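# Load two glove boxes from cart into wall dispenser

## Task

Take the two new glove boxes off the cart and place them in the glove dispenser's empty slots on the wall, then release them and back the robot away. The cart and the pedal bin are movable. The robot must not tip over or be left leaning, or the task fails.

## Robot and tools

ROBOT. A Hello Robot Stretch 4, about 1.6 m tall, with one arm. It has an omni-wheel base (rim within 0.23 m of the base origin), a lift that rides up a mast, an arm that telescopes forward, a three-joint wrist (yaw, pitch, roll) and a two-finger gripper. Four cameras ride on it: head_camera (mast top, looking forward and down; turn the base to aim it), head_left_camera and head_right_camera (fisheyes beside it, looking more steeply down, showing the base and arm), and wrist_camera (behind the fingers, looking along them, fingertips near the bottom of the picture).

FRAMES. Base frame: origin on the floor below the base centre, x forward, y left, z up. hand_pose is in this frame and marks the point between the fingers, 0.015 m short of the tips; it may be slightly wrong. With all wrist joints at 0 the hand axes match the base axes. Odometry frame = base frame at scene start; base_odometry heading runs -3.142 to 3.142, positive left, and counts wheel turns only, so slipping shows as travel.

execute_actions. Argument "actions": a list holding one action or nothing (empty list just reports state and images). One action may contain "base", "joints" or both, plus optional "pace" and "contact_limits"; alternatively it is only {"end_of_arm": "enable_torque"}, which re-powers wrist or gripper motors that shut off and makes them hold in place. Motions in one action begin together and may finish at different moments.
- "base": exactly one key, each a relative move from where the base last reported itself: translate_m (metres, forward positive, -2 to 2), strafe_m (metres, sideways, left positive, -2 to 2), rotate_rad (radians, turn in place, counter-clockwise positive, -3.2 to 3.2).
- "joints": a single dictionary keyed by joint name, each value an absolute target (not an offset): lift_m 0 to 1.2 (m), arm_m 0 to 0.55 (m extension), wrist_yaw_rad -1.134 to 4.276 (0 forward, positive left, 3.14 tucked back; over 3.4 the arm may block it), wrist_pitch_rad -1.117 to 4.259 (0 level, 1.57 pointing down), wrist_roll_rad -1.117 to 4.259 (0 fingers level, positive turns clockwise viewed from behind), gripper_m 0 to 0.08 (finger gap in m). Joint targets outside range get clipped and the result notes it; any other bad value or unknown key rejects the whole call with no motion.
- "pace": "slow", "default", "fast" or "max" (default if absent). Base speed tops are 0.1/0.3/0.4/0.6 m/s and 1/2/3/4 rad/s; with lift above 0.2 these shrink, down to 0.3 m/s and 1 rad/s at full height.
- "contact_limits": {"arm_m": value} from 0 (gentlest) to 0.75 (firmest), default 0.5; the arm stops when it pushes past that.
- "cameras": list of head_camera, head_left_camera, head_right_camera, wrist_camera or "all"; omitted/null means all, [] none. The "pictures" line gives the image order.
A joint or base left out of an action may still be driving toward an earlier target without the status saying so. If one call in a reply reports a stop, later execute_actions, wait and finished_scene calls in that reply are skipped.

wait: {"seconds": 0 to 10}; nothing new is commanded, returns the same report.
zoom_image: {"camera": name, "region": [x0, y0, x1, y1]} in pixels of that camera's latest full image, origin top-left, at most 504 by 504 pixels; gives a closer look.
finished_scene: {"scene": current scene number}; irreversible; the goal must already hold and keep holding. The result reports success and gives the next task. Answering with no tool call ends everything.

RESULT LINES. base_status / joint_status: "done" (base done means wheels turned the full amount, even if slipping), "off_target" (stopped short, may still push), "contact_stop_at_<key>" (hit something; that part goes slack, so a lift may sag under load and a base may roll), "limit_stop_at_<name>" (built-in limit; e.g. own_body, tilt), "time_out", "torque_fault" (motor off and limp until enable_torque). After these stops the old target is dropped. on_its_own lists uncommanded things; its "held at" is a held target, not the position. lidar_m: 12 distances in metres from the base origin, 30-degree sectors, first straight ahead then counter-clockwise (4th left, 7th behind, 10th right); "-" means nothing seen or closer than 0.25 m; it sees roughly 0.15 m up to robot height, misses glass, thin legs and much behind. wrist_depth_mm: 7x7 grid from top left of median depths, 100 to 2000 mm, "-" unknown; includes the robot's own body. turned_by_wheels vs turned_by_imu differing by over about 0.1 rad signals a hit or slip. base_tilt in degrees (forward, right positive), with a fixed bias up to about 1.5. motor_effort: percent of max, positive toward higher joint values, peak in brackets (noisy); for wheel_0..2 positive turns right.

GRIPPING. Command gripper_m below the box width to squeeze; after contact it only aims slightly past the contact point. While holding, the reading stays above the command and gripper effort departs from 0; "off_target" after closing means something is held. If gripper effort stays beyond about 50, the motor faults and may drop the box.

CAUTIONS. Unfold at the start with lift_m 0.4 and wrist_yaw_rad 0 together. Avoid gripper tilted up (pitch below -0.2) while rolled (roll below -0.4 or above 4): self-collision stops. Don't drive or turn with over 1 kg held and arm_m above 0.2, especially fast; avoid hard steady pushes, a high gripper, or high contact limits. Tilt over 6 degrees triggers limit_stop_at_tilt and makes lift, arm and wheels go slack. A level gripper holding over about 2.7 kg faults the wrist. Don't drop boxes, slam or shove hard; loose things may occasionally be nudged. Finish by opening the gripper and moving clear, upright.

Each tool is called as a command line: name --argument value for each argument, lists and objects as JSON in quotes; but a table of rows of numbers goes row by row, as --pt "numbers of a row", without its own name.

## Session

execute_actions --actions '[]'

Scene clock: 0.00 s.
base_odometry: x=+0.000 y=+0.000 heading=+0.000 (m, m, rad; odometry frame)
turned_by_wheels: +0.000 (rad since the last result)
turned_by_imu: +0.000 (rad since the last result)
base_tilt: forward=+0.1 right=+0.0 (deg)
lidar_m: 2.20 1.83 2.55 2.22 2.24 1.79 0.90 0.90 1.07 2.12 2.07 2.47
base_status: not commanded
joint_positions: lift_m=+0.213 arm_m=-0.001 wrist_yaw_rad=+3.057 wrist_pitch_rad=+0.001 wrist_roll_rad=+0.018 gripper_m=+0.040
joint_status: not commanded
motor_effort: lift_m=+20 arm_m=-1 wrist_yaw_rad=-1 wrist_pitch_rad=-9 wrist_roll_rad=-2 gripper_m=+0 wheel_0=+0 wheel_1=-1 wheel_2=+0 (%)
hand_pose: x=-0.0345 y=+0.1052 z=+0.3910 quat_wxyz=(+0.043, +0.000, +0.009, +0.999) (m; base frame)
wrist_depth_mm: 148 150 1430 1863 1983 - - / - 149 1078 1756 1921 - - / - 126 202 1808 1983 - - / 108 146 242 1808 1863 - - / 145 991 1098 1808 1983 - - / 946 1008 1078 1464 1808 1921 1756 / 976 1025 111 1118 135 1182 1118
pictures: head_camera, head_left_camera, head_right_camera, wrist_camera
Images, in order (width x height): head_camera 420x560, head_left_camera 420x672, head_right_camera 420x672, wrist_camera 616x392.

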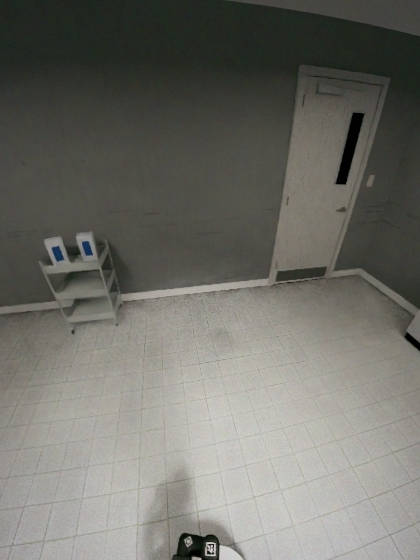

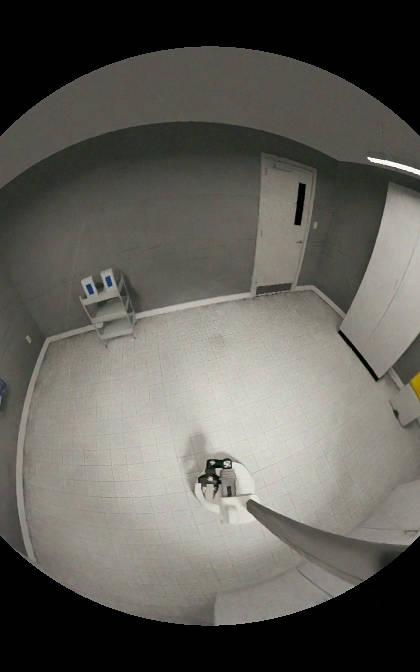

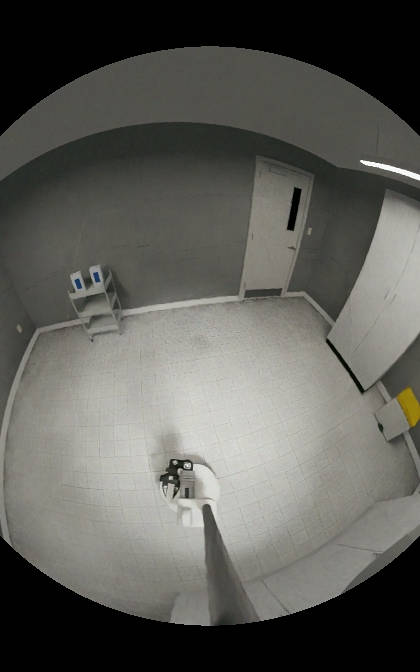

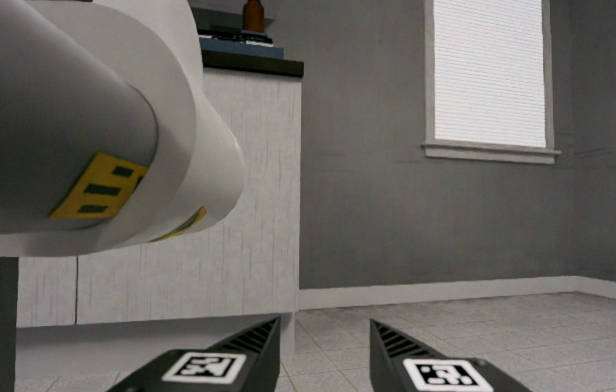

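execute_actions --actions '[{"base":{"rotate_rad":1.3},"joints":{"lift_m":0.8,"wrist_yaw_rad":0,"gripper_m":0.08},"pace":"fast"}]'

Scene clock: 7.70 s.
base_odometry: x=+0.000 y=+0.000 heading=+1.299 (m, m, rad; odometry frame)
turned_by_wheels: +1.299 (rad since the last result)
turned_by_imu: +1.273 (rad since the last result)
base_tilt: forward=+0.0 right=+0.1 (deg)
lidar_m: 2.19 2.20 2.15 0.95 0.92 0.98 1.35 2.06 2.10 2.29 2.06 1.85
base_status: done
joint_positions: lift_m=+0.800 arm_m=-0.001 wrist_yaw_rad=+0.001 wrist_pitch_rad=+0.001 wrist_roll_rad=+0.018 gripper_m=+0.080
joint_status: all done
motor_effort: lift_m=+22(24) arm_m=-1(1) wrist_yaw_rad=-2(9) wrist_pitch_rad=-9(9) wrist_roll_rad=-3(1) gripper_m=+2(3) wheel_0=-3(11) wheel_1=-4(12) wheel_2=-2(11) (%)
hand_pose: x=+0.3827 y=-0.0873 z=+0.9777 quat_wxyz=(+1.000, +0.009, +0.001, +0.000) (m; base frame)
wrist_depth_mm: 1756 1921 - - - - 1921 / 1756 1921 - - - - 1921 / 1756 1983 - - - - 1921 / 1756 1921 - - - - 1921 / 1708 1863 - - - - 1921 / 1708 1863 - - - - 1863 / 1708 110 141 - - 125 1661
pictures: head_camera, head_left_camera, head_right_camera, wrist_camera
Images, in order (width x height): head_camera 420x560, head_left_camera 420x672, head_right_camera 420x672, wrist_camera 616x392.

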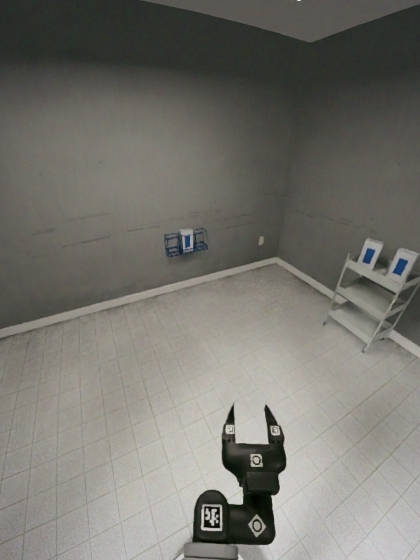

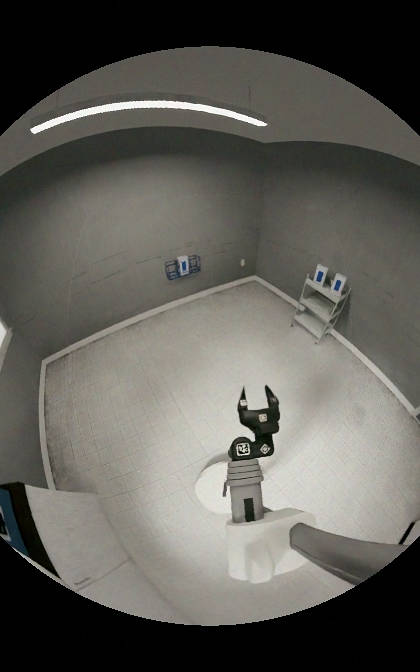

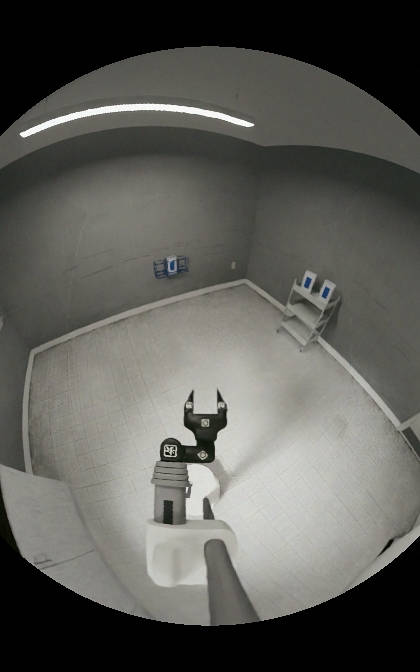

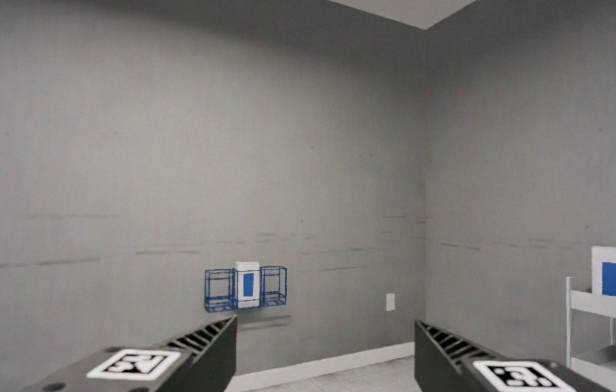

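execute_actions --actions '[{"base":{"rotate_rad":-1.12},"joints":{"lift_m":0.8},"pace":"fast"}]' --cameras '[]'

execute_actions --actions '[{"base":{"strafe_m":0.8},"pace":"fast"}]' --cameras '[]'

execute_actions --actions '[{"base":{"translate_m":0.85},"pace":"fast"}]'

Scene clock: 17.33 s.
base_odometry: x=+0.000 y=+0.000 heading=+0.180 (m, m, rad; odometry frame)
turned_by_wheels: -1.120 (rad since the last result)
turned_by_imu: -1.097 (rad since the last result)
base_tilt: forward=+0.1 right=-0.1 (deg)
lidar_m: 2.19 1.84 2.26 2.22 2.28 0.97 0.89 0.93 1.22 2.05 2.09 2.32
base_status: done
joint_positions: lift_m=+0.800 arm_m=-0.001 wrist_yaw_rad=+0.000 wrist_pitch_rad=+0.001 wrist_roll_rad=+0.018 gripper_m=+0.080
joint_status: all done
motor_effort: lift_m=+21(21) arm_m=-1(1) wrist_yaw_rad=-1(2) wrist_pitch_rad=-9(9) wrist_roll_rad=-2(1) gripper_m=+2(2) wheel_0=+1(7) wheel_1=+2(11) wheel_2=+0(13) (%)
hand_pose: x=+0.3827 y=-0.0874 z=+0.9778 quat_wxyz=(+1.000, +0.009, +0.001, +0.000) (m; base frame)
wrist_depth_mm: - - - - - - - / - - - - - - - / - 1983 - - - - - / - 1921 - - - - - / - 1983 - - 1983 - 1983 / 1983 1921 - 1983 - - 1983 / 1921 110 140 - 1983 125 1983
pictures: none
No camera images: the call's "cameras" was empty. Leave "cameras" out to get every camera's image.

Scene clock: 20.60 s.
base_odometry: x=-0.143 y=+0.787 heading=+0.180 (m, m, rad; odometry frame)
turned_by_wheels: +0.000 (rad since the last result)
turned_by_imu: +0.002 (rad since the last result)
base_tilt: forward=+0.1 right=+0.1 (deg)
lidar_m: 1.71 2.12 1.43 1.41 1.45 1.66 1.58 1.05 1.29 2.85 2.90 2.27
base_status: done
joint_positions: lift_m=+0.800 arm_m=-0.001 wrist_yaw_rad=+0.000 wrist_pitch_rad=+0.001 wrist_roll_rad=+0.018 gripper_m=+0.080
joint_status: not commanded
motor_effort: lift_m=+21(21) arm_m=-1(1) wrist_yaw_rad=-2(1) wrist_pitch_rad=-9(9) wrist_roll_rad=-1(1) gripper_m=+3(2) wheel_0=+1(14) wheel_1=-1(14) wheel_2=+0(2) (%)
hand_pose: x=+0.3827 y=-0.0874 z=+0.9778 quat_wxyz=(+1.000, +0.009, +0.001, +0.000) (m; base frame)
wrist_depth_mm: 1921 - - - - - - / - 1983 - - - - - / 1983 1983 1983 - 1983 - 1983 / 1921 1983 1921 1921 1983 1983 1983 / 1983 - 1983 1983 1983 1983 - / - 1921 1921 1863 1921 1921 1983 / 1921 110 140 1756 1921 124 1921
pictures: none
No camera images: the call's "cameras" was empty. Leave "cameras" out to get every camera's image.

Scene clock: 24.17 s.
base_odometry: x=+0.693 y=+0.939 heading=+0.180 (m, m, rad; odometry frame)
turned_by_wheels: +0.001 (rad since the last result)
turned_by_imu: +0.000 (rad since the last result)
base_tilt: forward=+0.0 right=+0.1 (deg)
lidar_m: 0.87 0.91 1.53 1.34 1.47 1.99 2.03 1.85 2.47 2.80 1.97 1.37
base_status: done
joint_positions: lift_m=+0.800 arm_m=-0.001 wrist_yaw_rad=+0.000 wrist_pitch_rad=+0.001 wrist_roll_rad=+0.018 gripper_m=+0.080
joint_status: not commanded
motor_effort: lift_m=+21(21) arm_m=-1(1) wrist_yaw_rad=+0(1) wrist_pitch_rad=-9(9) wrist_roll_rad=-1(2) gripper_m=+1(3) wheel_0=+1(7) wheel_1=+3(10) wheel_2=+2(13) (%)
hand_pose: x=+0.3827 y=-0.0874 z=+0.9778 quat_wxyz=(+1.000, +0.009, +0.001, +0.000) (m; base frame)
wrist_depth_mm: 1138 1098 1160 1160 1138 1160 1138 / 1118 1138 1138 1138 1138 1138 1138 / 1098 1138 1138 1138 1118 1118 1118 / 1118 1098 1118 1118 1138 1098 1098 / 1098 1098 1098 1118 1118 1118 1138 / 1098 1118 768 820 1118 1098 1098 / 1078 110 141 820 1098 124 1118
pictures: head_camera, head_left_camera, head_right_camera, wrist_camera
Images, in order (width x height): head_camera 420x560, head_left_camera 420x672, head_right_camera 420x672, wrist_camera 616x392.

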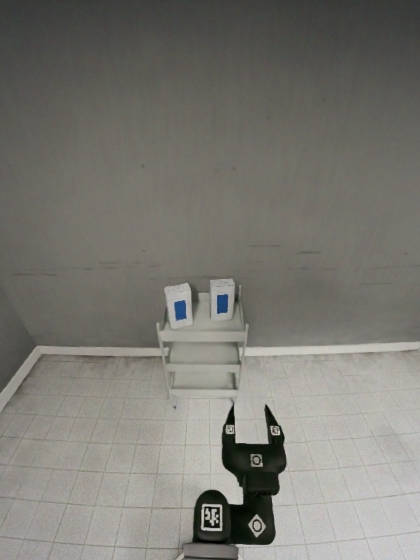

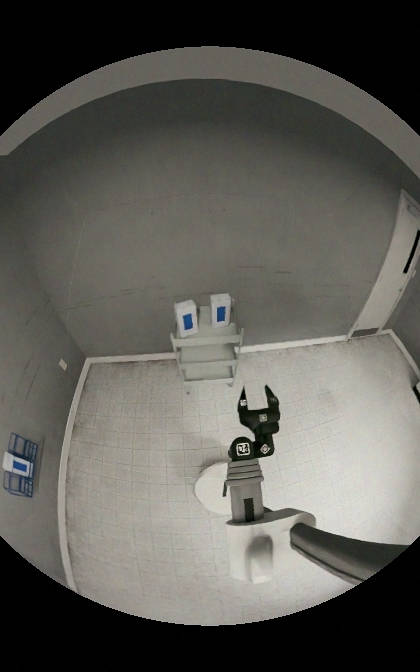

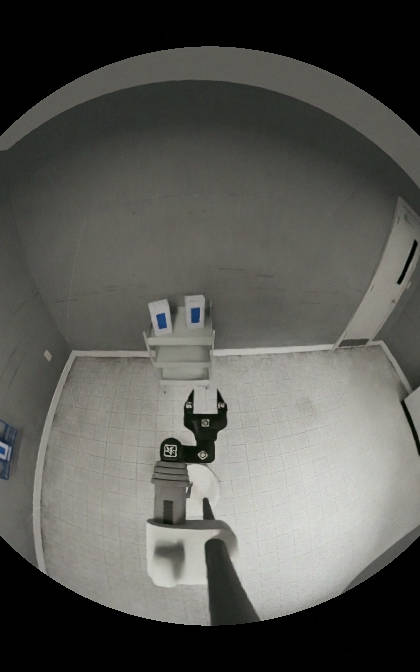

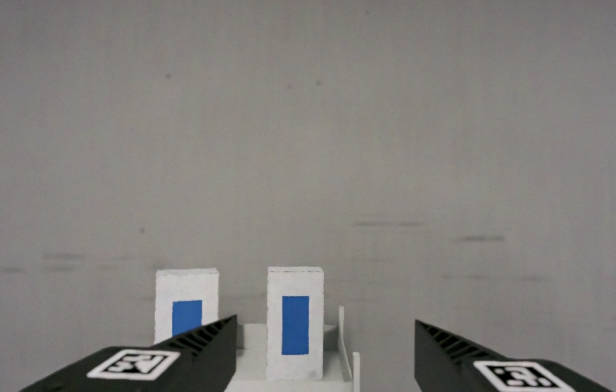

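execute_actions --actions '[{"base":{"translate_m":0.4},"joints":{"lift_m":1.15,"wrist_pitch_rad":1.57,"wrist_roll_rad":1.57},"pace":"fast"}]' --cameras '[]'

execute_actions --actions '[{"joints":{"arm_m":0.4},"pace":"fast"}]'

Scene clock: 35.07 s.
base_odometry: x=+1.087 y=+1.011 heading=+0.181 (m, m, rad; odometry frame)
turned_by_wheels: +0.000 (rad since the last result)
turned_by_imu: +0.000 (rad since the last result)
base_tilt: forward=+0.0 right=-0.1 (deg)
lidar_m: 0.48 0.51 1.25 1.42 1.44 2.02 2.24 2.29 2.93 2.78 1.36 0.49
base_status: done
joint_positions: lift_m=+1.150 arm_m=-0.001 wrist_yaw_rad=+0.000 wrist_pitch_rad=+1.570 wrist_roll_rad=+1.570 gripper_m=+0.080
joint_status: all done
motor_effort: lift_m=+22(26) arm_m=-1(1) wrist_yaw_rad=+0(1) wrist_pitch_rad=+0(6) wrist_roll_rad=+0(1) gripper_m=+2(2) wheel_0=+2(7) wheel_1=+2(9) wheel_2=+0(12) (%)
hand_pose: x=+0.1702 y=-0.0874 z=+1.1154 quat_wxyz=(+0.501, +0.500, +0.500, -0.499) (m; base frame)
wrist_depth_mm: 1025 1366 1336 1336 1308 1281 1281 / 1008 1308 1336 1336 1308 1281 1281 / 1008 1336 1308 1336 1255 1281 1281 / 946 1281 1308 1281 1281 1255 1255 / 615 878 1138 1281 1042 750 402 / 627 878 1138 1308 1025 1255 1205 / 621 110 141 1281 1255 124 1205
pictures: none
No camera images: the call's "cameras" was empty. Leave "cameras" out to get every camera's image.

Scene clock: 37.00 s.
base_odometry: x=+1.087 y=+1.011 heading=+0.181 (m, m, rad; odometry frame)
turned_by_wheels: +0.000 (rad since the last result)
turned_by_imu: +0.000 (rad since the last result)
base_tilt: forward=+0.1 right=+0.0 (deg)
lidar_m: 0.47 0.49 1.25 1.42 1.45 2.02 2.25 2.26 2.92 2.79 1.36 0.50
base_status: not commanded
joint_positions: lift_m=+1.150 arm_m=+0.399 wrist_yaw_rad=+0.000 wrist_pitch_rad=+1.570 wrist_roll_rad=+1.570 gripper_m=+0.080
joint_status: all done
motor_effort: lift_m=+22(23) arm_m=+7(8) wrist_yaw_rad=-3(1) wrist_pitch_rad=+0(1) wrist_roll_rad=-1(0) gripper_m=+1(2) wheel_0=+2(2) wheel_1=+3(3) wheel_2=+0(0) (%)
hand_pose: x=+0.5700 y=-0.0874 z=+1.1154 quat_wxyz=(+0.501, +0.500, +0.500, -0.499) (m; base frame)
wrist_depth_mm: 488 715 1308 1308 1281 1308 1281 / 488 732 1308 1336 1281 1281 1281 / 484 723 1281 1281 1281 1308 1281 / 480 676 1182 1308 1255 1255 1255 / 477 621 609 597 1229 1060 1025 / 480 621 368 603 1255 1042 1042 / 469 110 141 597 597 125 1182
pictures: head_camera, head_left_camera, head_right_camera, wrist_camera
Images, in order (width x height): head_camera 420x560, head_left_camera 420x672, head_right_camera 420x672, wrist_camera 616x392.

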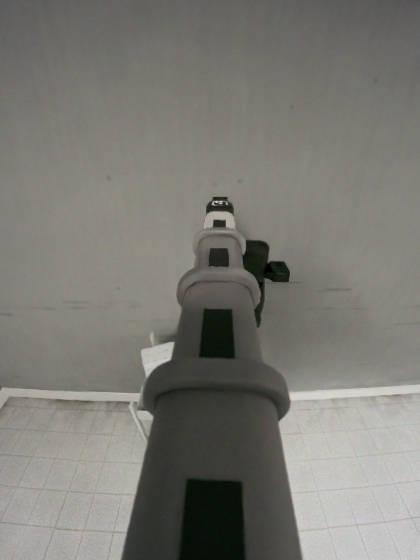

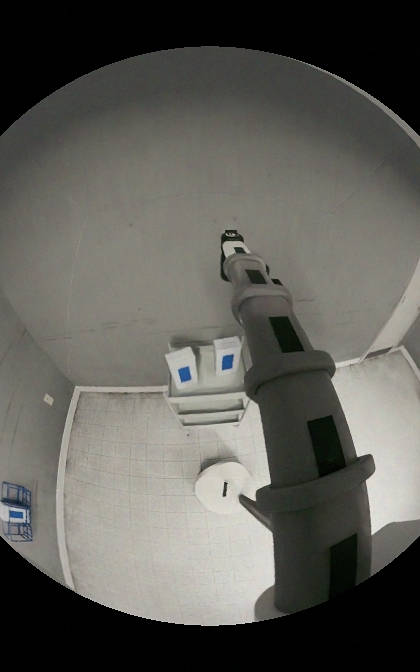

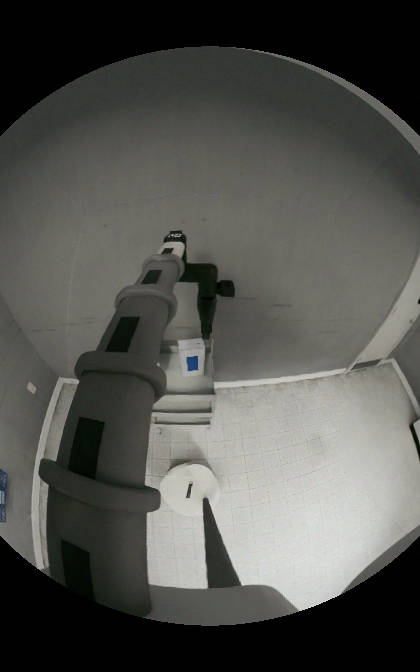

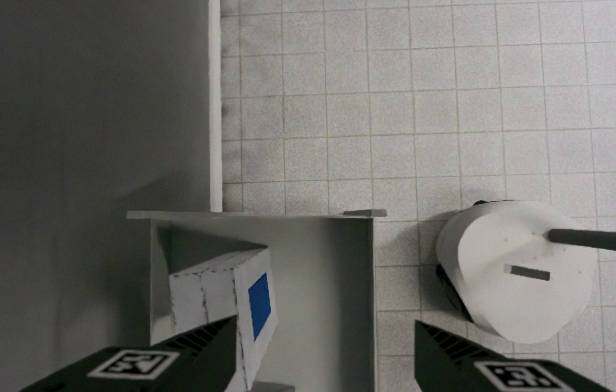

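execute_actions --actions '[{"base":{"strafe_m":0.06},"joints":{"arm_m":0.508,"lift_m":1.0}}]' --cameras '["wrist_camera","head_right_camera"]'

Scene clock: 47.80 s.
base_odometry: x=+1.076 y=+1.070 heading=+0.181 (m, m, rad; odometry frame)
turned_by_wheels: +0.000 (rad since the last result)
turned_by_imu: +0.000 (rad since the last result)
base_tilt: forward=-0.1 right=+0.0 (deg)
lidar_m: 0.47 0.49 1.22 1.36 1.37 1.92 2.30 2.28 3.02 2.85 1.36 0.49
base_status: done
joint_positions: lift_m=+1.000 arm_m=+0.507 wrist_yaw_rad=+0.000 wrist_pitch_rad=+1.570 wrist_roll_rad=+1.570 gripper_m=+0.080
joint_status: all done
motor_effort: lift_m=+17(22) arm_m=+7(7) wrist_yaw_rad=+1(2) wrist_pitch_rad=+0(1) wrist_roll_rad=-1(1) gripper_m=+1(2) wheel_0=+0(9) wheel_1=+2(11) wheel_2=+0(2) (%)
hand_pose: x=+0.6779 y=-0.0874 z=+0.9658 quat_wxyz=(+0.500, +0.500, +0.500, -0.500) (m; base frame)
wrist_depth_mm: 340 504 960 1182 1160 1118 1098 / 336 504 946 1160 1138 1098 1118 / 338 466 946 1138 1138 1118 1098 / 336 492 462 459 455 449 1098 / 332 488 455 214 445 445 878 / 329 480 455 213 442 442 878 / 327 110 141 210 210 125 891
pictures: head_right_camera, wrist_camera
Images, in order (width x height): head_right_camera 420x672, wrist_camera 616x392.

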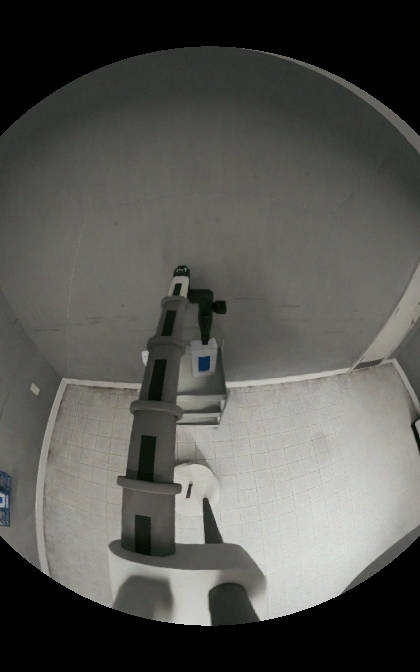

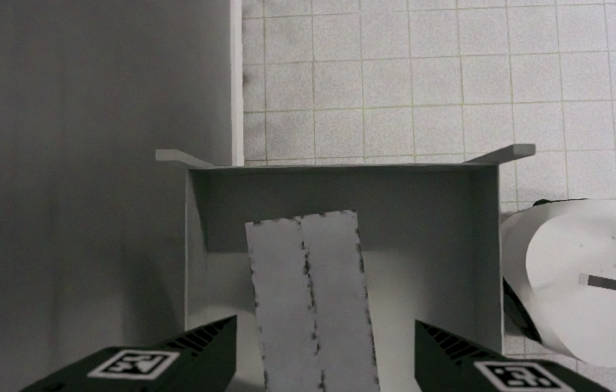

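execute_actions --actions '[{"base":{"strafe_m":0.01},"joints":{"wrist_roll_rad":1.46,"lift_m":0.965}}]' --cameras '["wrist_camera"]'

execute_actions --actions '[{"joints":{"lift_m":0.91},"pace":"slow"}]' --cameras '["wrist_camera"]'

execute_actions --actions '[{"joints":{"gripper_m":0.05}}]' --cameras '["wrist_camera","head_right_camera"]'

Scene clock: 57.93 s.
base_odometry: x=+1.074 y=+1.080 heading=+0.181 (m, m, rad; odometry frame)
turned_by_wheels: +0.000 (rad since the last result)
turned_by_imu: +0.000 (rad since the last result)
base_tilt: forward=+0.1 right=+0.0 (deg)
lidar_m: 0.48 0.50 1.25 1.39 1.36 1.94 2.34 2.28 2.99 2.86 1.38 0.51
base_status: done
joint_positions: lift_m=+0.965 arm_m=+0.507 wrist_yaw_rad=+0.000 wrist_pitch_rad=+1.570 wrist_roll_rad=+1.460 gripper_m=+0.080
joint_status: all done
motor_effort: lift_m=+18(18) arm_m=+7(7) wrist_yaw_rad=+0(1) wrist_pitch_rad=+0(1) wrist_roll_rad=-3(6) gripper_m=+1(2) wheel_0=-3(7) wheel_1=+4(10) wheel_2=+1(2) (%)
hand_pose: x=+0.6779 y=-0.0874 z=+0.9308 quat_wxyz=(+0.527, +0.472, +0.527, -0.471) (m; base frame)
wrist_depth_mm: 310 442 788 1118 1098 1078 1078 / 314 455 820 1118 1118 1098 1078 / 320 442 427 1078 1098 1098 1042 / 324 477 421 181 415 413 1042 / 330 488 418 179 413 410 842 / 336 466 418 178 410 410 842 / 340 110 140 177 176 125 820
pictures: wrist_camera
Images, in order (width x height): wrist_camera 616x392.

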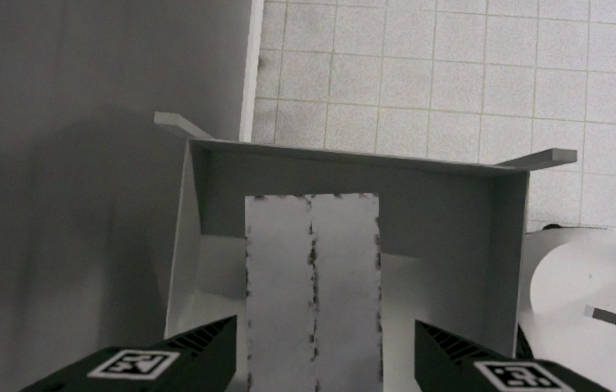

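Scene clock: 59.27 s.
base_odometry: x=+1.074 y=+1.080 heading=+0.181 (m, m, rad; odometry frame)
turned_by_wheels: +0.000 (rad since the last result)
turned_by_imu: +0.000 (rad since the last result)
base_tilt: forward=+0.0 right=+0.2 (deg)
lidar_m: 0.47 0.49 1.25 1.40 1.36 1.94 2.35 2.28 2.99 2.85 1.36 0.50
base_status: not commanded
joint_positions: lift_m=+0.910 arm_m=+0.507 wrist_yaw_rad=+0.000 wrist_pitch_rad=+1.570 wrist_roll_rad=+1.460 gripper_m=+0.080
joint_status: all done
motor_effort: lift_m=+17(17) arm_m=+7(6) wrist_yaw_rad=-2(1) wrist_pitch_rad=-1(1) wrist_roll_rad=-3(3) gripper_m=+2(2) wheel_0=-3(3) wheel_1=+4(4) wheel_2=+0(0) (%)
hand_pose: x=+0.6779 y=-0.0874 z=+0.8758 quat_wxyz=(+0.527, +0.472, +0.527, -0.471) (m; base frame)
wrist_depth_mm: 309 439 778 1098 1042 1042 1042 / 312 430 809 1042 1042 1042 1008 / 320 433 370 370 1025 1008 1008 / 327 418 370 125 362 357 668 / 330 430 126 124 124 353 559 / 334 415 125 123 123 353 778 / 340 110 124 123 122 124 768
pictures: wrist_camera
Images, in order (width x height): wrist_camera 616x392.

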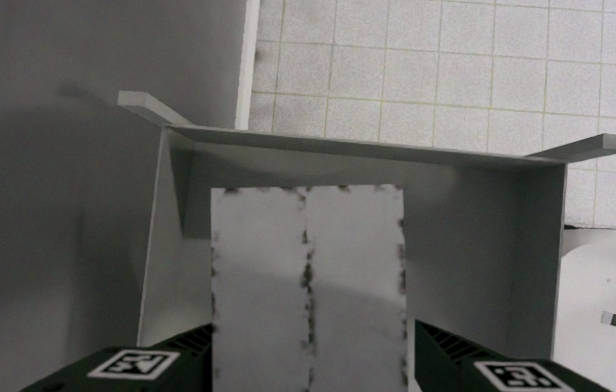

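Scene clock: 60.27 s.
base_odometry: x=+1.074 y=+1.080 heading=+0.181 (m, m, rad; odometry frame)
turned_by_wheels: +0.000 (rad since the last result)
turned_by_imu: +0.000 (rad since the last result)
base_tilt: forward=+0.0 right=+0.1 (deg)
lidar_m: 0.47 0.50 1.25 1.39 1.35 1.94 2.36 2.28 3.02 2.87 1.38 0.49
base_status: not commanded
joint_positions: lift_m=+0.910 arm_m=+0.507 wrist_yaw_rad=+0.000 wrist_pitch_rad=+1.569 wrist_roll_rad=+1.460 gripper_m=+0.061
joint_status: gripper_m off_target (ended at +0.061, target +0.050)
on_its_own: gripper_m is held at +0.056, not at your +0.050, by its contact guard: the fingers met something
motor_effort: lift_m=+17(17) arm_m=+6(6) wrist_yaw_rad=+0(0) wrist_pitch_rad=+1(2) wrist_roll_rad=-2(1) gripper_m=-33(34) wheel_0=-3(3) wheel_1=+4(4) wheel_2=+0(0) (%)
hand_pose: x=+0.6781 y=-0.0874 z=+0.8758 quat_wxyz=(+0.527, +0.472, +0.526, -0.471) (m; base frame)
wrist_depth_mm: 312 442 768 1060 1060 1042 1042 / 314 424 809 1060 1042 1025 1008 / 319 430 368 370 1042 1025 1025 / 322 424 370 125 357 357 668 / 330 424 368 124 124 355 549 / 334 410 364 123 122 351 778 / 340 303 123 122 122 135 778
pictures: head_right_camera, wrist_camera
Images, in order (width x height): head_right_camera 420x672, wrist_camera 616x392.

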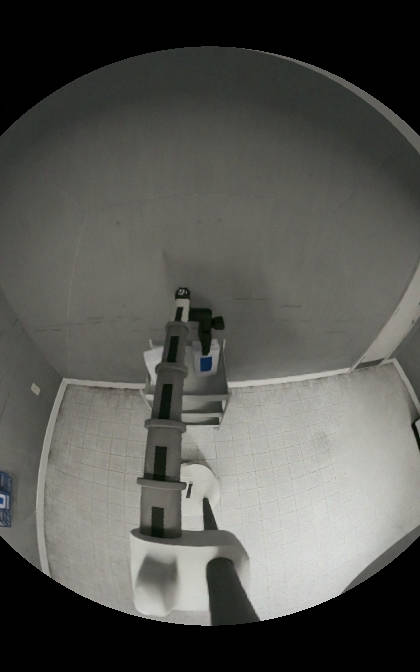

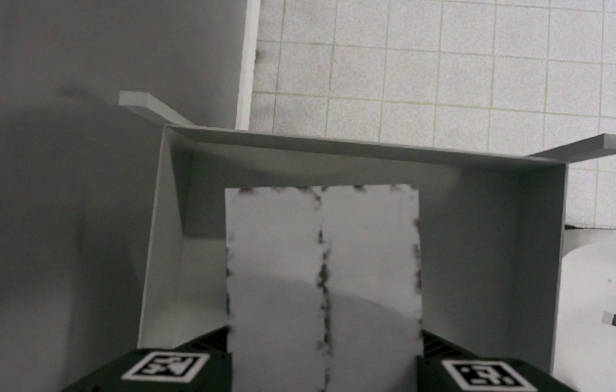

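execute_actions --actions '[{"joints":{"lift_m":1.05}}]' --cameras '[]'

execute_actions --actions '[{"base":{"translate_m":-0.2},"joints":{"arm_m":0.1}}]' --cameras '[]'

execute_actions --actions '[{"base":{"rotate_rad":1.59},"joints":{"arm_m":0.2,"wrist_yaw_rad":1.57,"wrist_roll_rad":3.14},"pace":"slow"}]' --cameras '[]'

execute_actions --actions '[{"base":{"translate_m":0.65}}]'

Scene clock: 72.23 s.
base_odometry: x=+1.074 y=+1.080 heading=+0.181 (m, m, rad; odometry frame)
turned_by_wheels: +0.000 (rad since the last result)
turned_by_imu: +0.000 (rad since the last result)
base_tilt: forward=+0.0 right=+0.1 (deg)
lidar_m: 0.47 0.49 1.23 1.40 1.36 1.92 2.35 2.27 3.02 2.86 1.39 0.50
base_status: not commanded
joint_positions: lift_m=+1.050 arm_m=+0.507 wrist_yaw_rad=+0.000 wrist_pitch_rad=+1.570 wrist_roll_rad=+1.460 gripper_m=+0.061
joint_status: all done
on_its_own: gripper_m is held at +0.056, not at your +0.050, by its contact guard: the fingers met something
motor_effort: lift_m=+25(28) arm_m=+6(7) wrist_yaw_rad=-2(1) wrist_pitch_rad=+0(3) wrist_roll_rad=-4(2) gripper_m=-31(34) wheel_0=-3(3) wheel_1=+4(4) wheel_2=+0(0) (%)
hand_pose: x=+0.6780 y=-0.0874 z=+1.0152 quat_wxyz=(+0.527, +0.472, +0.527, -0.471) (m; base frame)
wrist_depth_mm: 310 442 768 1229 1205 1160 1160 / 317 455 831 1205 1182 1182 1160 / 320 466 699 1205 1182 1182 1138 / 327 480 508 126 125 496 1160 / 329 488 452 125 125 931 946 / 334 500 436 124 123 946 917 / 342 418 123 123 122 135 931
pictures: none
No camera images: the call's "cameras" was empty. Leave "cameras" out to get every camera's image.

Scene clock: 74.53 s.
base_odometry: x=+0.877 y=+1.044 heading=+0.180 (m, m, rad; odometry frame)
turned_by_wheels: +0.000 (rad since the last result)
turned_by_imu: +0.000 (rad since the last result)
base_tilt: forward=+0.1 right=+0.1 (deg)
lidar_m: 0.25 0.68 1.47 1.31 1.36 1.92 2.43 2.09 2.73 2.85 1.66 0.25
base_status: done
joint_positions: lift_m=+1.050 arm_m=+0.101 wrist_yaw_rad=+0.000 wrist_pitch_rad=+1.571 wrist_roll_rad=+1.460 gripper_m=+0.061
joint_status: all done
on_its_own: gripper_m is held at +0.056, not at your +0.050, by its contact guard: the fingers met something
motor_effort: lift_m=+25(25) arm_m=-7(8) wrist_yaw_rad=+0(2) wrist_pitch_rad=-3(3) wrist_roll_rad=-2(2) gripper_m=-31(31) wheel_0=-2(7) wheel_1=-5(9) wheel_2=+1(8) (%)
hand_pose: x=+0.2721 y=-0.0874 z=+1.0152 quat_wxyz=(+0.527, +0.472, +0.527, -0.472) (m; base frame)
wrist_depth_mm: 1078 1229 1205 1205 1182 1182 1160 / 1098 1229 1229 1182 1182 1182 1182 / 574 1229 1182 1160 1205 1182 1160 / 798 991 1205 126 125 1160 1160 / 798 1042 1182 125 125 931 1160 / 798 1042 1182 124 123 931 1138 / 798 715 123 123 122 135 1118
pictures: none
No camera images: the call's "cameras" was empty. Leave "cameras" out to get every camera's image.

Scene clock: 77.40 s.
base_odometry: x=+0.877 y=+1.044 heading=+1.769 (m, m, rad; odometry frame)
turned_by_wheels: +1.589 (rad since the last result)
turned_by_imu: +1.556 (rad since the last result)
base_tilt: forward=+0.0 right=+0.1 (deg)
lidar_m: 0.40 1.37 1.94 2.13 2.08 2.81 2.93 1.64 0.70 0.65 0.71 1.46
base_status: done
joint_positions: lift_m=+1.050 arm_m=+0.199 wrist_yaw_rad=+1.570 wrist_pitch_rad=+1.569 wrist_roll_rad=+3.140 gripper_m=+0.061
joint_status: all done
on_its_own: gripper_m is held at +0.056, not at your +0.050, by its contact guard: the fingers met something
motor_effort: lift_m=+24(25) arm_m=+6(8) wrist_yaw_rad=+0(6) wrist_pitch_rad=+1(3) wrist_roll_rad=-1(6) gripper_m=-34(32) wheel_0=-4(5) wheel_1=-5(9) wheel_2=-3(7) (%)
hand_pose: x=+0.4572 y=+0.0002 z=+1.0152 quat_wxyz=(+0.500, +0.500, +0.501, -0.499) (m; base frame)
wrist_depth_mm: 1205 1229 1229 1205 1229 1182 1160 / 1205 1229 1205 1182 1182 1160 1160 / 1229 1229 1205 1160 1160 1182 1182 / 1205 1182 1205 126 125 931 931 / 1205 1205 1182 125 124 946 946 / 1205 1138 1160 124 123 946 1138 / 1205 1182 123 123 122 135 1118
pictures: none
No camera images: the call's "cameras" was empty. Leave "cameras" out to get every camera's image.

Scene clock: 81.07 s.
base_odometry: x=+0.749 y=+1.681 heading=+1.770 (m, m, rad; odometry frame)
turned_by_wheels: +0.000 (rad since the last result)
turned_by_imu: +0.000 (rad since the last result)
base_tilt: forward=+0.0 right=+0.0 (deg)
lidar_m: 0.40 0.68 1.03 2.60 2.35 2.84 4.08 0.95 0.77 1.07 1.11 0.79
base_status: done
joint_positions: lift_m=+1.050 arm_m=+0.199 wrist_yaw_rad=+1.570 wrist_pitch_rad=+1.569 wrist_roll_rad=+3.140 gripper_m=+0.061
joint_status: not commanded
on_its_own: gripper_m is held at +0.056, not at your +0.050, by its contact guard: the fingers met something
motor_effort: lift_m=+24(25) arm_m=+6(7) wrist_yaw_rad=+0(0) wrist_pitch_rad=+1(1) wrist_roll_rad=-1(0) gripper_m=-33(34) wheel_0=+1(7) wheel_1=+4(9) wheel_2=-1(10) (%)
hand_pose: x=+0.4572 y=+0.0002 z=+1.0152 quat_wxyz=(+0.500, +0.500, +0.501, -0.499) (m; base frame)
wrist_depth_mm: 410 603 1118 1205 1182 1160 1160 / 413 615 1138 1182 1182 1205 1160 / 410 603 1118 1182 1160 1182 1160 / 410 609 891 126 125 946 917 / 404 597 809 125 124 931 931 / 407 597 627 124 123 931 1138 / 404 466 123 123 122 135 1098
pictures: head_camera, head_left_camera, head_right_camera, wrist_camera
Images, in order (width x height): head_camera 420x560, head_left_camera 420x672, head_right_camera 420x672, wrist_camera 616x392.

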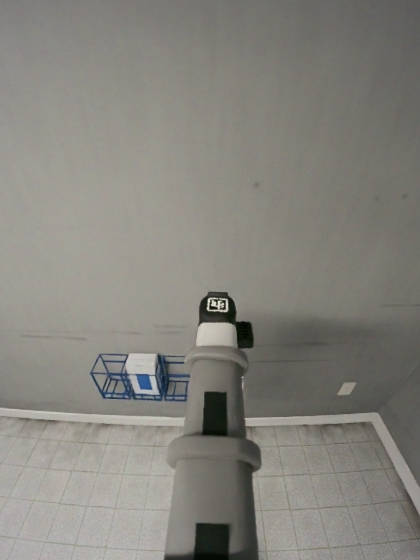

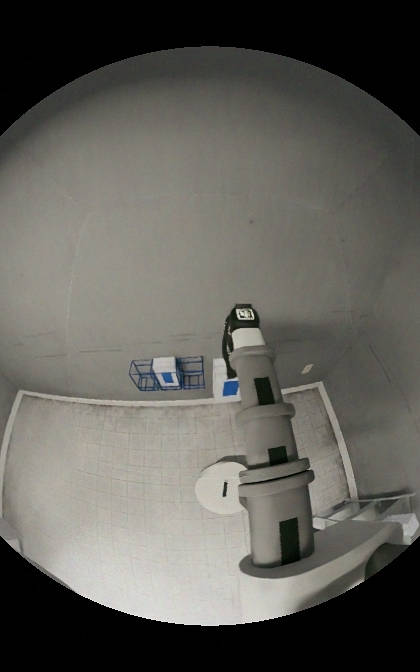

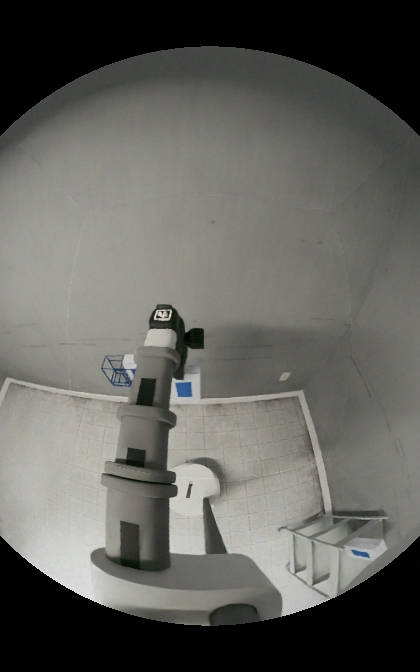

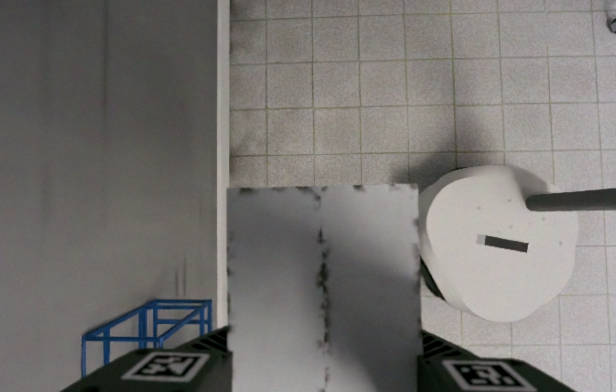

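execute_actions --actions '[{"base":{"strafe_m":0.46}}]' --cameras '[]'

execute_actions --actions '[{"joints":{"arm_m":0.36,"lift_m":1.07}}]'

Scene clock: 91.30 s.
base_odometry: x=+0.298 y=+1.590 heading=+1.770 (m, m, rad; odometry frame)
turned_by_wheels: +0.000 (rad since the last result)
turned_by_imu: +0.001 (rad since the last result)
base_tilt: forward=+0.1 right=+0.0 (deg)
lidar_m: 0.40 0.74 1.01 2.17 1.95 2.18 3.73 2.29 1.20 1.52 1.10 0.67
base_status: done
joint_positions: lift_m=+1.050 arm_m=+0.199 wrist_yaw_rad=+1.570 wrist_pitch_rad=+1.570 wrist_roll_rad=+3.140 gripper_m=+0.061
joint_status: not commanded
on_its_own: gripper_m is held at +0.056, not at your +0.050, by its contact guard: the fingers met something
motor_effort: lift_m=+24(24) arm_m=+6(7) wrist_yaw_rad=+0(0) wrist_pitch_rad=+1(1) wrist_roll_rad=+1(0) gripper_m=-34(32) wheel_0=+0(11) wheel_1=+2(13) wheel_2=+0(3) (%)
hand_pose: x=+0.4572 y=+0.0002 z=+1.0152 quat_wxyz=(+0.500, +0.500, +0.501, -0.499) (m; base frame)
wrist_depth_mm: 389 569 1060 1205 1182 1205 1182 / 389 535 976 1205 1182 1182 1182 / 384 439 691 1205 1182 1182 1138 / 384 466 603 126 125 946 931 / 387 569 676 125 124 917 931 / 384 559 535 124 123 931 1138 / 382 473 123 123 122 135 1098
pictures: none
No camera images: the call's "cameras" was empty. Leave "cameras" out to get every camera's image.

Scene clock: 92.83 s.
base_odometry: x=+0.298 y=+1.590 heading=+1.770 (m, m, rad; odometry frame)
turned_by_wheels: +0.000 (rad since the last result)
turned_by_imu: +0.000 (rad since the last result)
base_tilt: forward=+0.1 right=+0.1 (deg)
lidar_m: 0.56 0.75 1.02 2.18 1.96 2.22 3.73 2.26 1.20 1.53 1.09 0.66
base_status: not commanded
joint_positions: lift_m=+1.070 arm_m=+0.359 wrist_yaw_rad=+1.570 wrist_pitch_rad=+1.570 wrist_roll_rad=+3.140 gripper_m=+0.061
joint_status: all done
on_its_own: gripper_m is held at +0.056, not at your +0.050, by its contact guard: the fingers met something
motor_effort: lift_m=+25(24) arm_m=+7(8) wrist_yaw_rad=+2(1) wrist_pitch_rad=+1(1) wrist_roll_rad=+0(0) gripper_m=-32(32) wheel_0=+0(0) wheel_1=+2(2) wheel_2=+0(1) (%)
hand_pose: x=+0.6172 y=+0.0002 z=+1.0352 quat_wxyz=(+0.500, +0.500, +0.501, -0.499) (m; base frame)
wrist_depth_mm: 177 262 492 1229 1205 1229 1205 / 177 263 459 1182 1205 1182 1160 / 177 262 452 1205 1182 1205 1182 / 176 260 392 126 125 1078 931 / 176 259 353 125 124 976 946 / 175 258 349 124 123 1182 931 / 174 213 123 123 122 136 1138
pictures: head_camera, head_left_camera, head_right_camera, wrist_camera
Images, in order (width x height): head_camera 420x560, head_left_camera 420x672, head_right_camera 420x672, wrist_camera 616x392.

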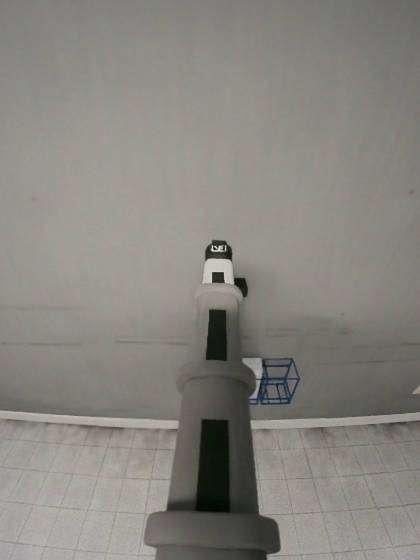

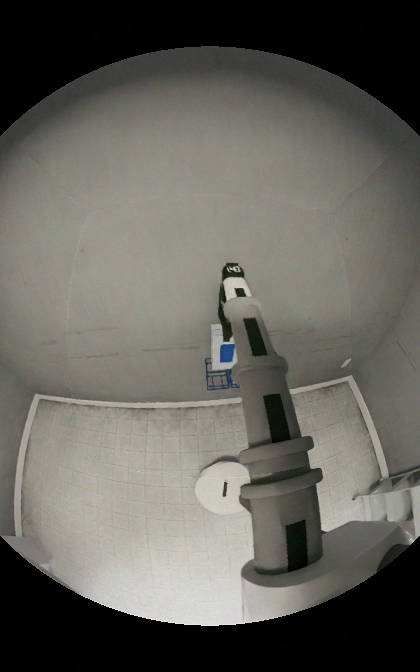

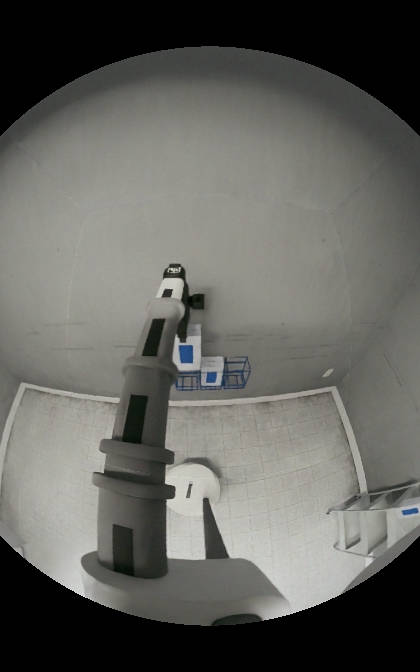

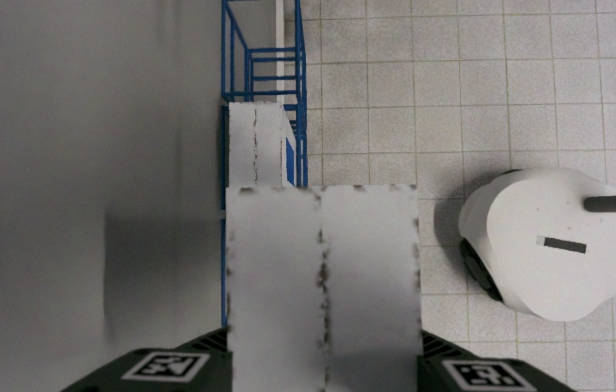

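execute_actions --actions '[{"base":{"strafe_m":0.03},"joints":{"arm_m":0.42,"lift_m":1.02},"pace":"slow","contact_limits":{"arm_m":0.2}}]' --cameras '["wrist_camera","head_left_camera","head_right_camera"]'

zoom_image --camera "head_left_camera" --region '[160,290,300,430]'

zoom_image --camera "head_right_camera" --region '[140,290,280,430]'

Scene clock: 103.30 s.
base_odometry: x=+0.269 y=+1.584 heading=+1.770 (m, m, rad; odometry frame)
turned_by_wheels: +0.000 (rad since the last result)
turned_by_imu: +0.000 (rad since the last result)
base_tilt: forward=+0.1 right=+0.0 (deg)
lidar_m: 0.62 0.75 1.01 2.13 1.94 2.17 3.73 2.32 1.24 1.56 1.08 0.65
base_status: done
joint_positions: lift_m=+1.020 arm_m=+0.419 wrist_yaw_rad=+1.570 wrist_pitch_rad=+1.570 wrist_roll_rad=+3.140 gripper_m=+0.061
joint_status: all done
on_its_own: gripper_m is held at +0.056, not at your +0.050, by its contact guard: the fingers met something
motor_effort: lift_m=+20(24) arm_m=+7(7) wrist_yaw_rad=+1(0) wrist_pitch_rad=+0(0) wrist_roll_rad=+0(0) gripper_m=-32(34) wheel_0=-2(9) wheel_1=+4(9) wheel_2=+0(2) (%)
contact_limits: arm_m 0.2
hand_pose: x=+0.6771 y=+0.0002 z=+0.9856 quat_wxyz=(+0.500, +0.500, +0.501, -0.499) (m; base frame)
wrist_depth_mm: 107 143 271 723 1182 1138 1138 / 107 143 270 439 1138 1138 1118 / 107 142 266 402 1138 1138 1138 / 106 142 212 126 125 1138 904 / 106 141 193 125 124 1118 891 / 106 140 190 124 123 1098 878 / - 116 123 122 122 135 1098
pictures: head_left_camera, head_right_camera, wrist_camera
Images, in order (width x height): head_left_camera 420x672, head_right_camera 420x672, wrist_camera 616x392.

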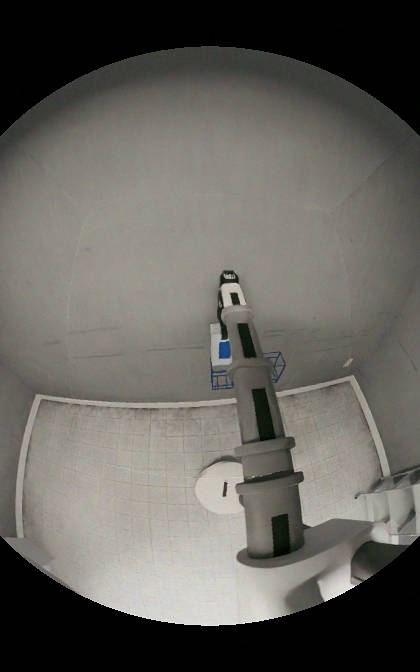

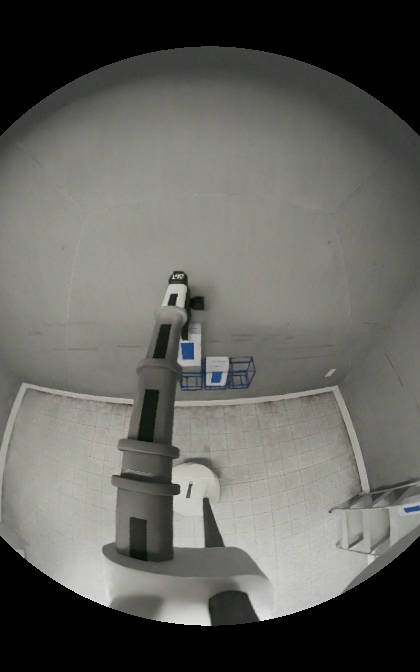

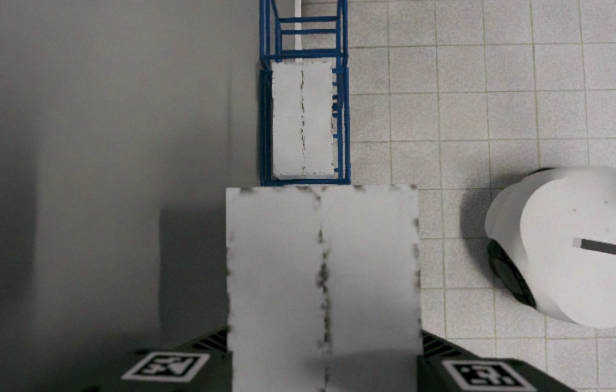

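Region (160, 290, 300, 430) of head_left_camera's 420x672 image, scaled by 3.600, with more detail than that image has.

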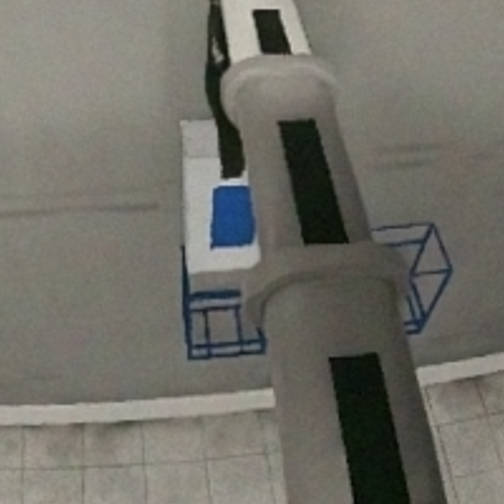

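Region (140, 290, 280, 430) of head_right_camera's 420x672 image, scaled by 3.600, with more detail than that image has.

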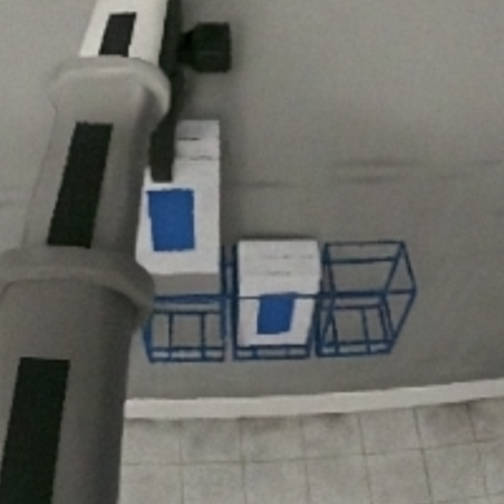

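execute_actions --actions '[{"joints":{"arm_m":0.426,"lift_m":0.93},"pace":"slow","contact_limits":{"arm_m":0.2}}]' --cameras '["wrist_camera","head_left_camera"]'

zoom_image --camera "head_left_camera" --region '[160,290,300,430]'

Scene clock: 111.43 s.
base_odometry: x=+0.269 y=+1.584 heading=+1.770 (m, m, rad; odometry frame)
turned_by_wheels: -0.001 (rad since the last result)
turned_by_imu: +0.009 (rad since the last result)
base_tilt: forward=-0.2 right=+0.1 (deg)
lidar_m: 0.62 0.76 1.04 2.14 1.95 2.17 3.70 2.30 1.24 1.56 1.09 0.68
base_status: not commanded
joint_positions: lift_m=+0.931 arm_m=+0.424 wrist_yaw_rad=+1.569 wrist_pitch_rad=+1.574 wrist_roll_rad=+3.139 gripper_m=+0.061
joint_status: all done
on_its_own: gripper_m is held at +0.056, not at your +0.050, by its contact guard: the fingers met something
motor_effort: lift_m=+4(20) arm_m=+8(16) wrist_yaw_rad=+1(9) wrist_pitch_rad=-11(12) wrist_roll_rad=+0(5) gripper_m=-33(32) wheel_0=+3(4) wheel_1=+2(4) wheel_2=-10(10) (%)
contact_limits: arm_m 0.2
hand_pose: x=+0.6828 y=-0.0008 z=+0.8968 quat_wxyz=(+0.501, +0.499, +0.499, -0.501) (m; base frame)
wrist_depth_mm: 103 134 245 330 1078 1060 1060 / 104 134 244 327 1098 1060 1042 / 104 134 244 324 1078 1060 1042 / 103 134 198 126 125 1025 820 / 103 133 180 125 124 1042 820 / 103 133 179 123 122 1042 842 / - 111 122 122 121 135 1008
pictures: head_left_camera, wrist_camera
Images, in order (width x height): head_left_camera 420x672, wrist_camera 616x392.

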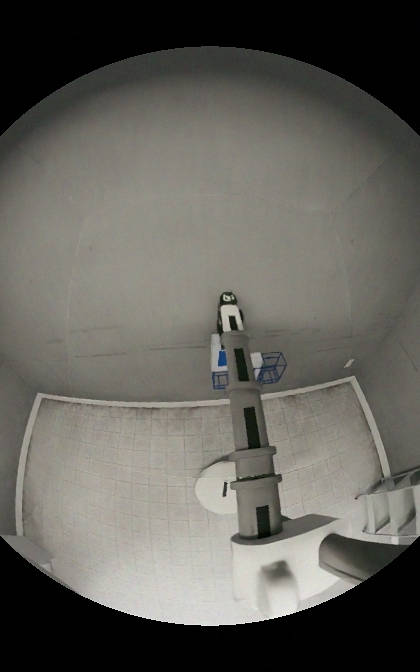

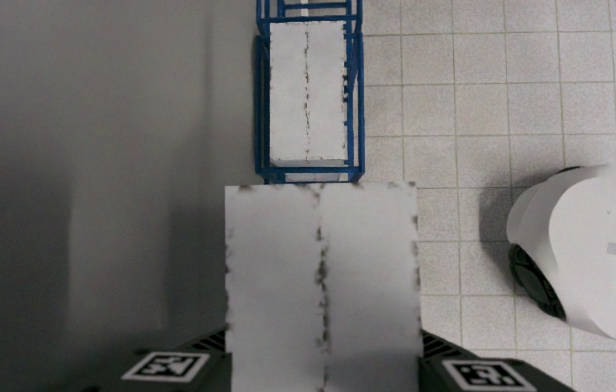

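Region (160, 290, 300, 430) of head_left_camera's 420x672 image, scaled by 3.600, with more detail than that image has.

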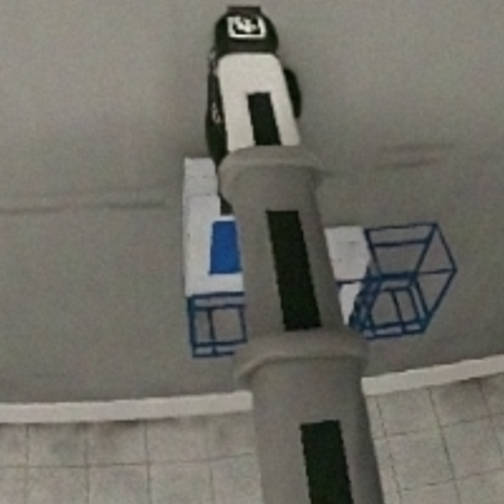

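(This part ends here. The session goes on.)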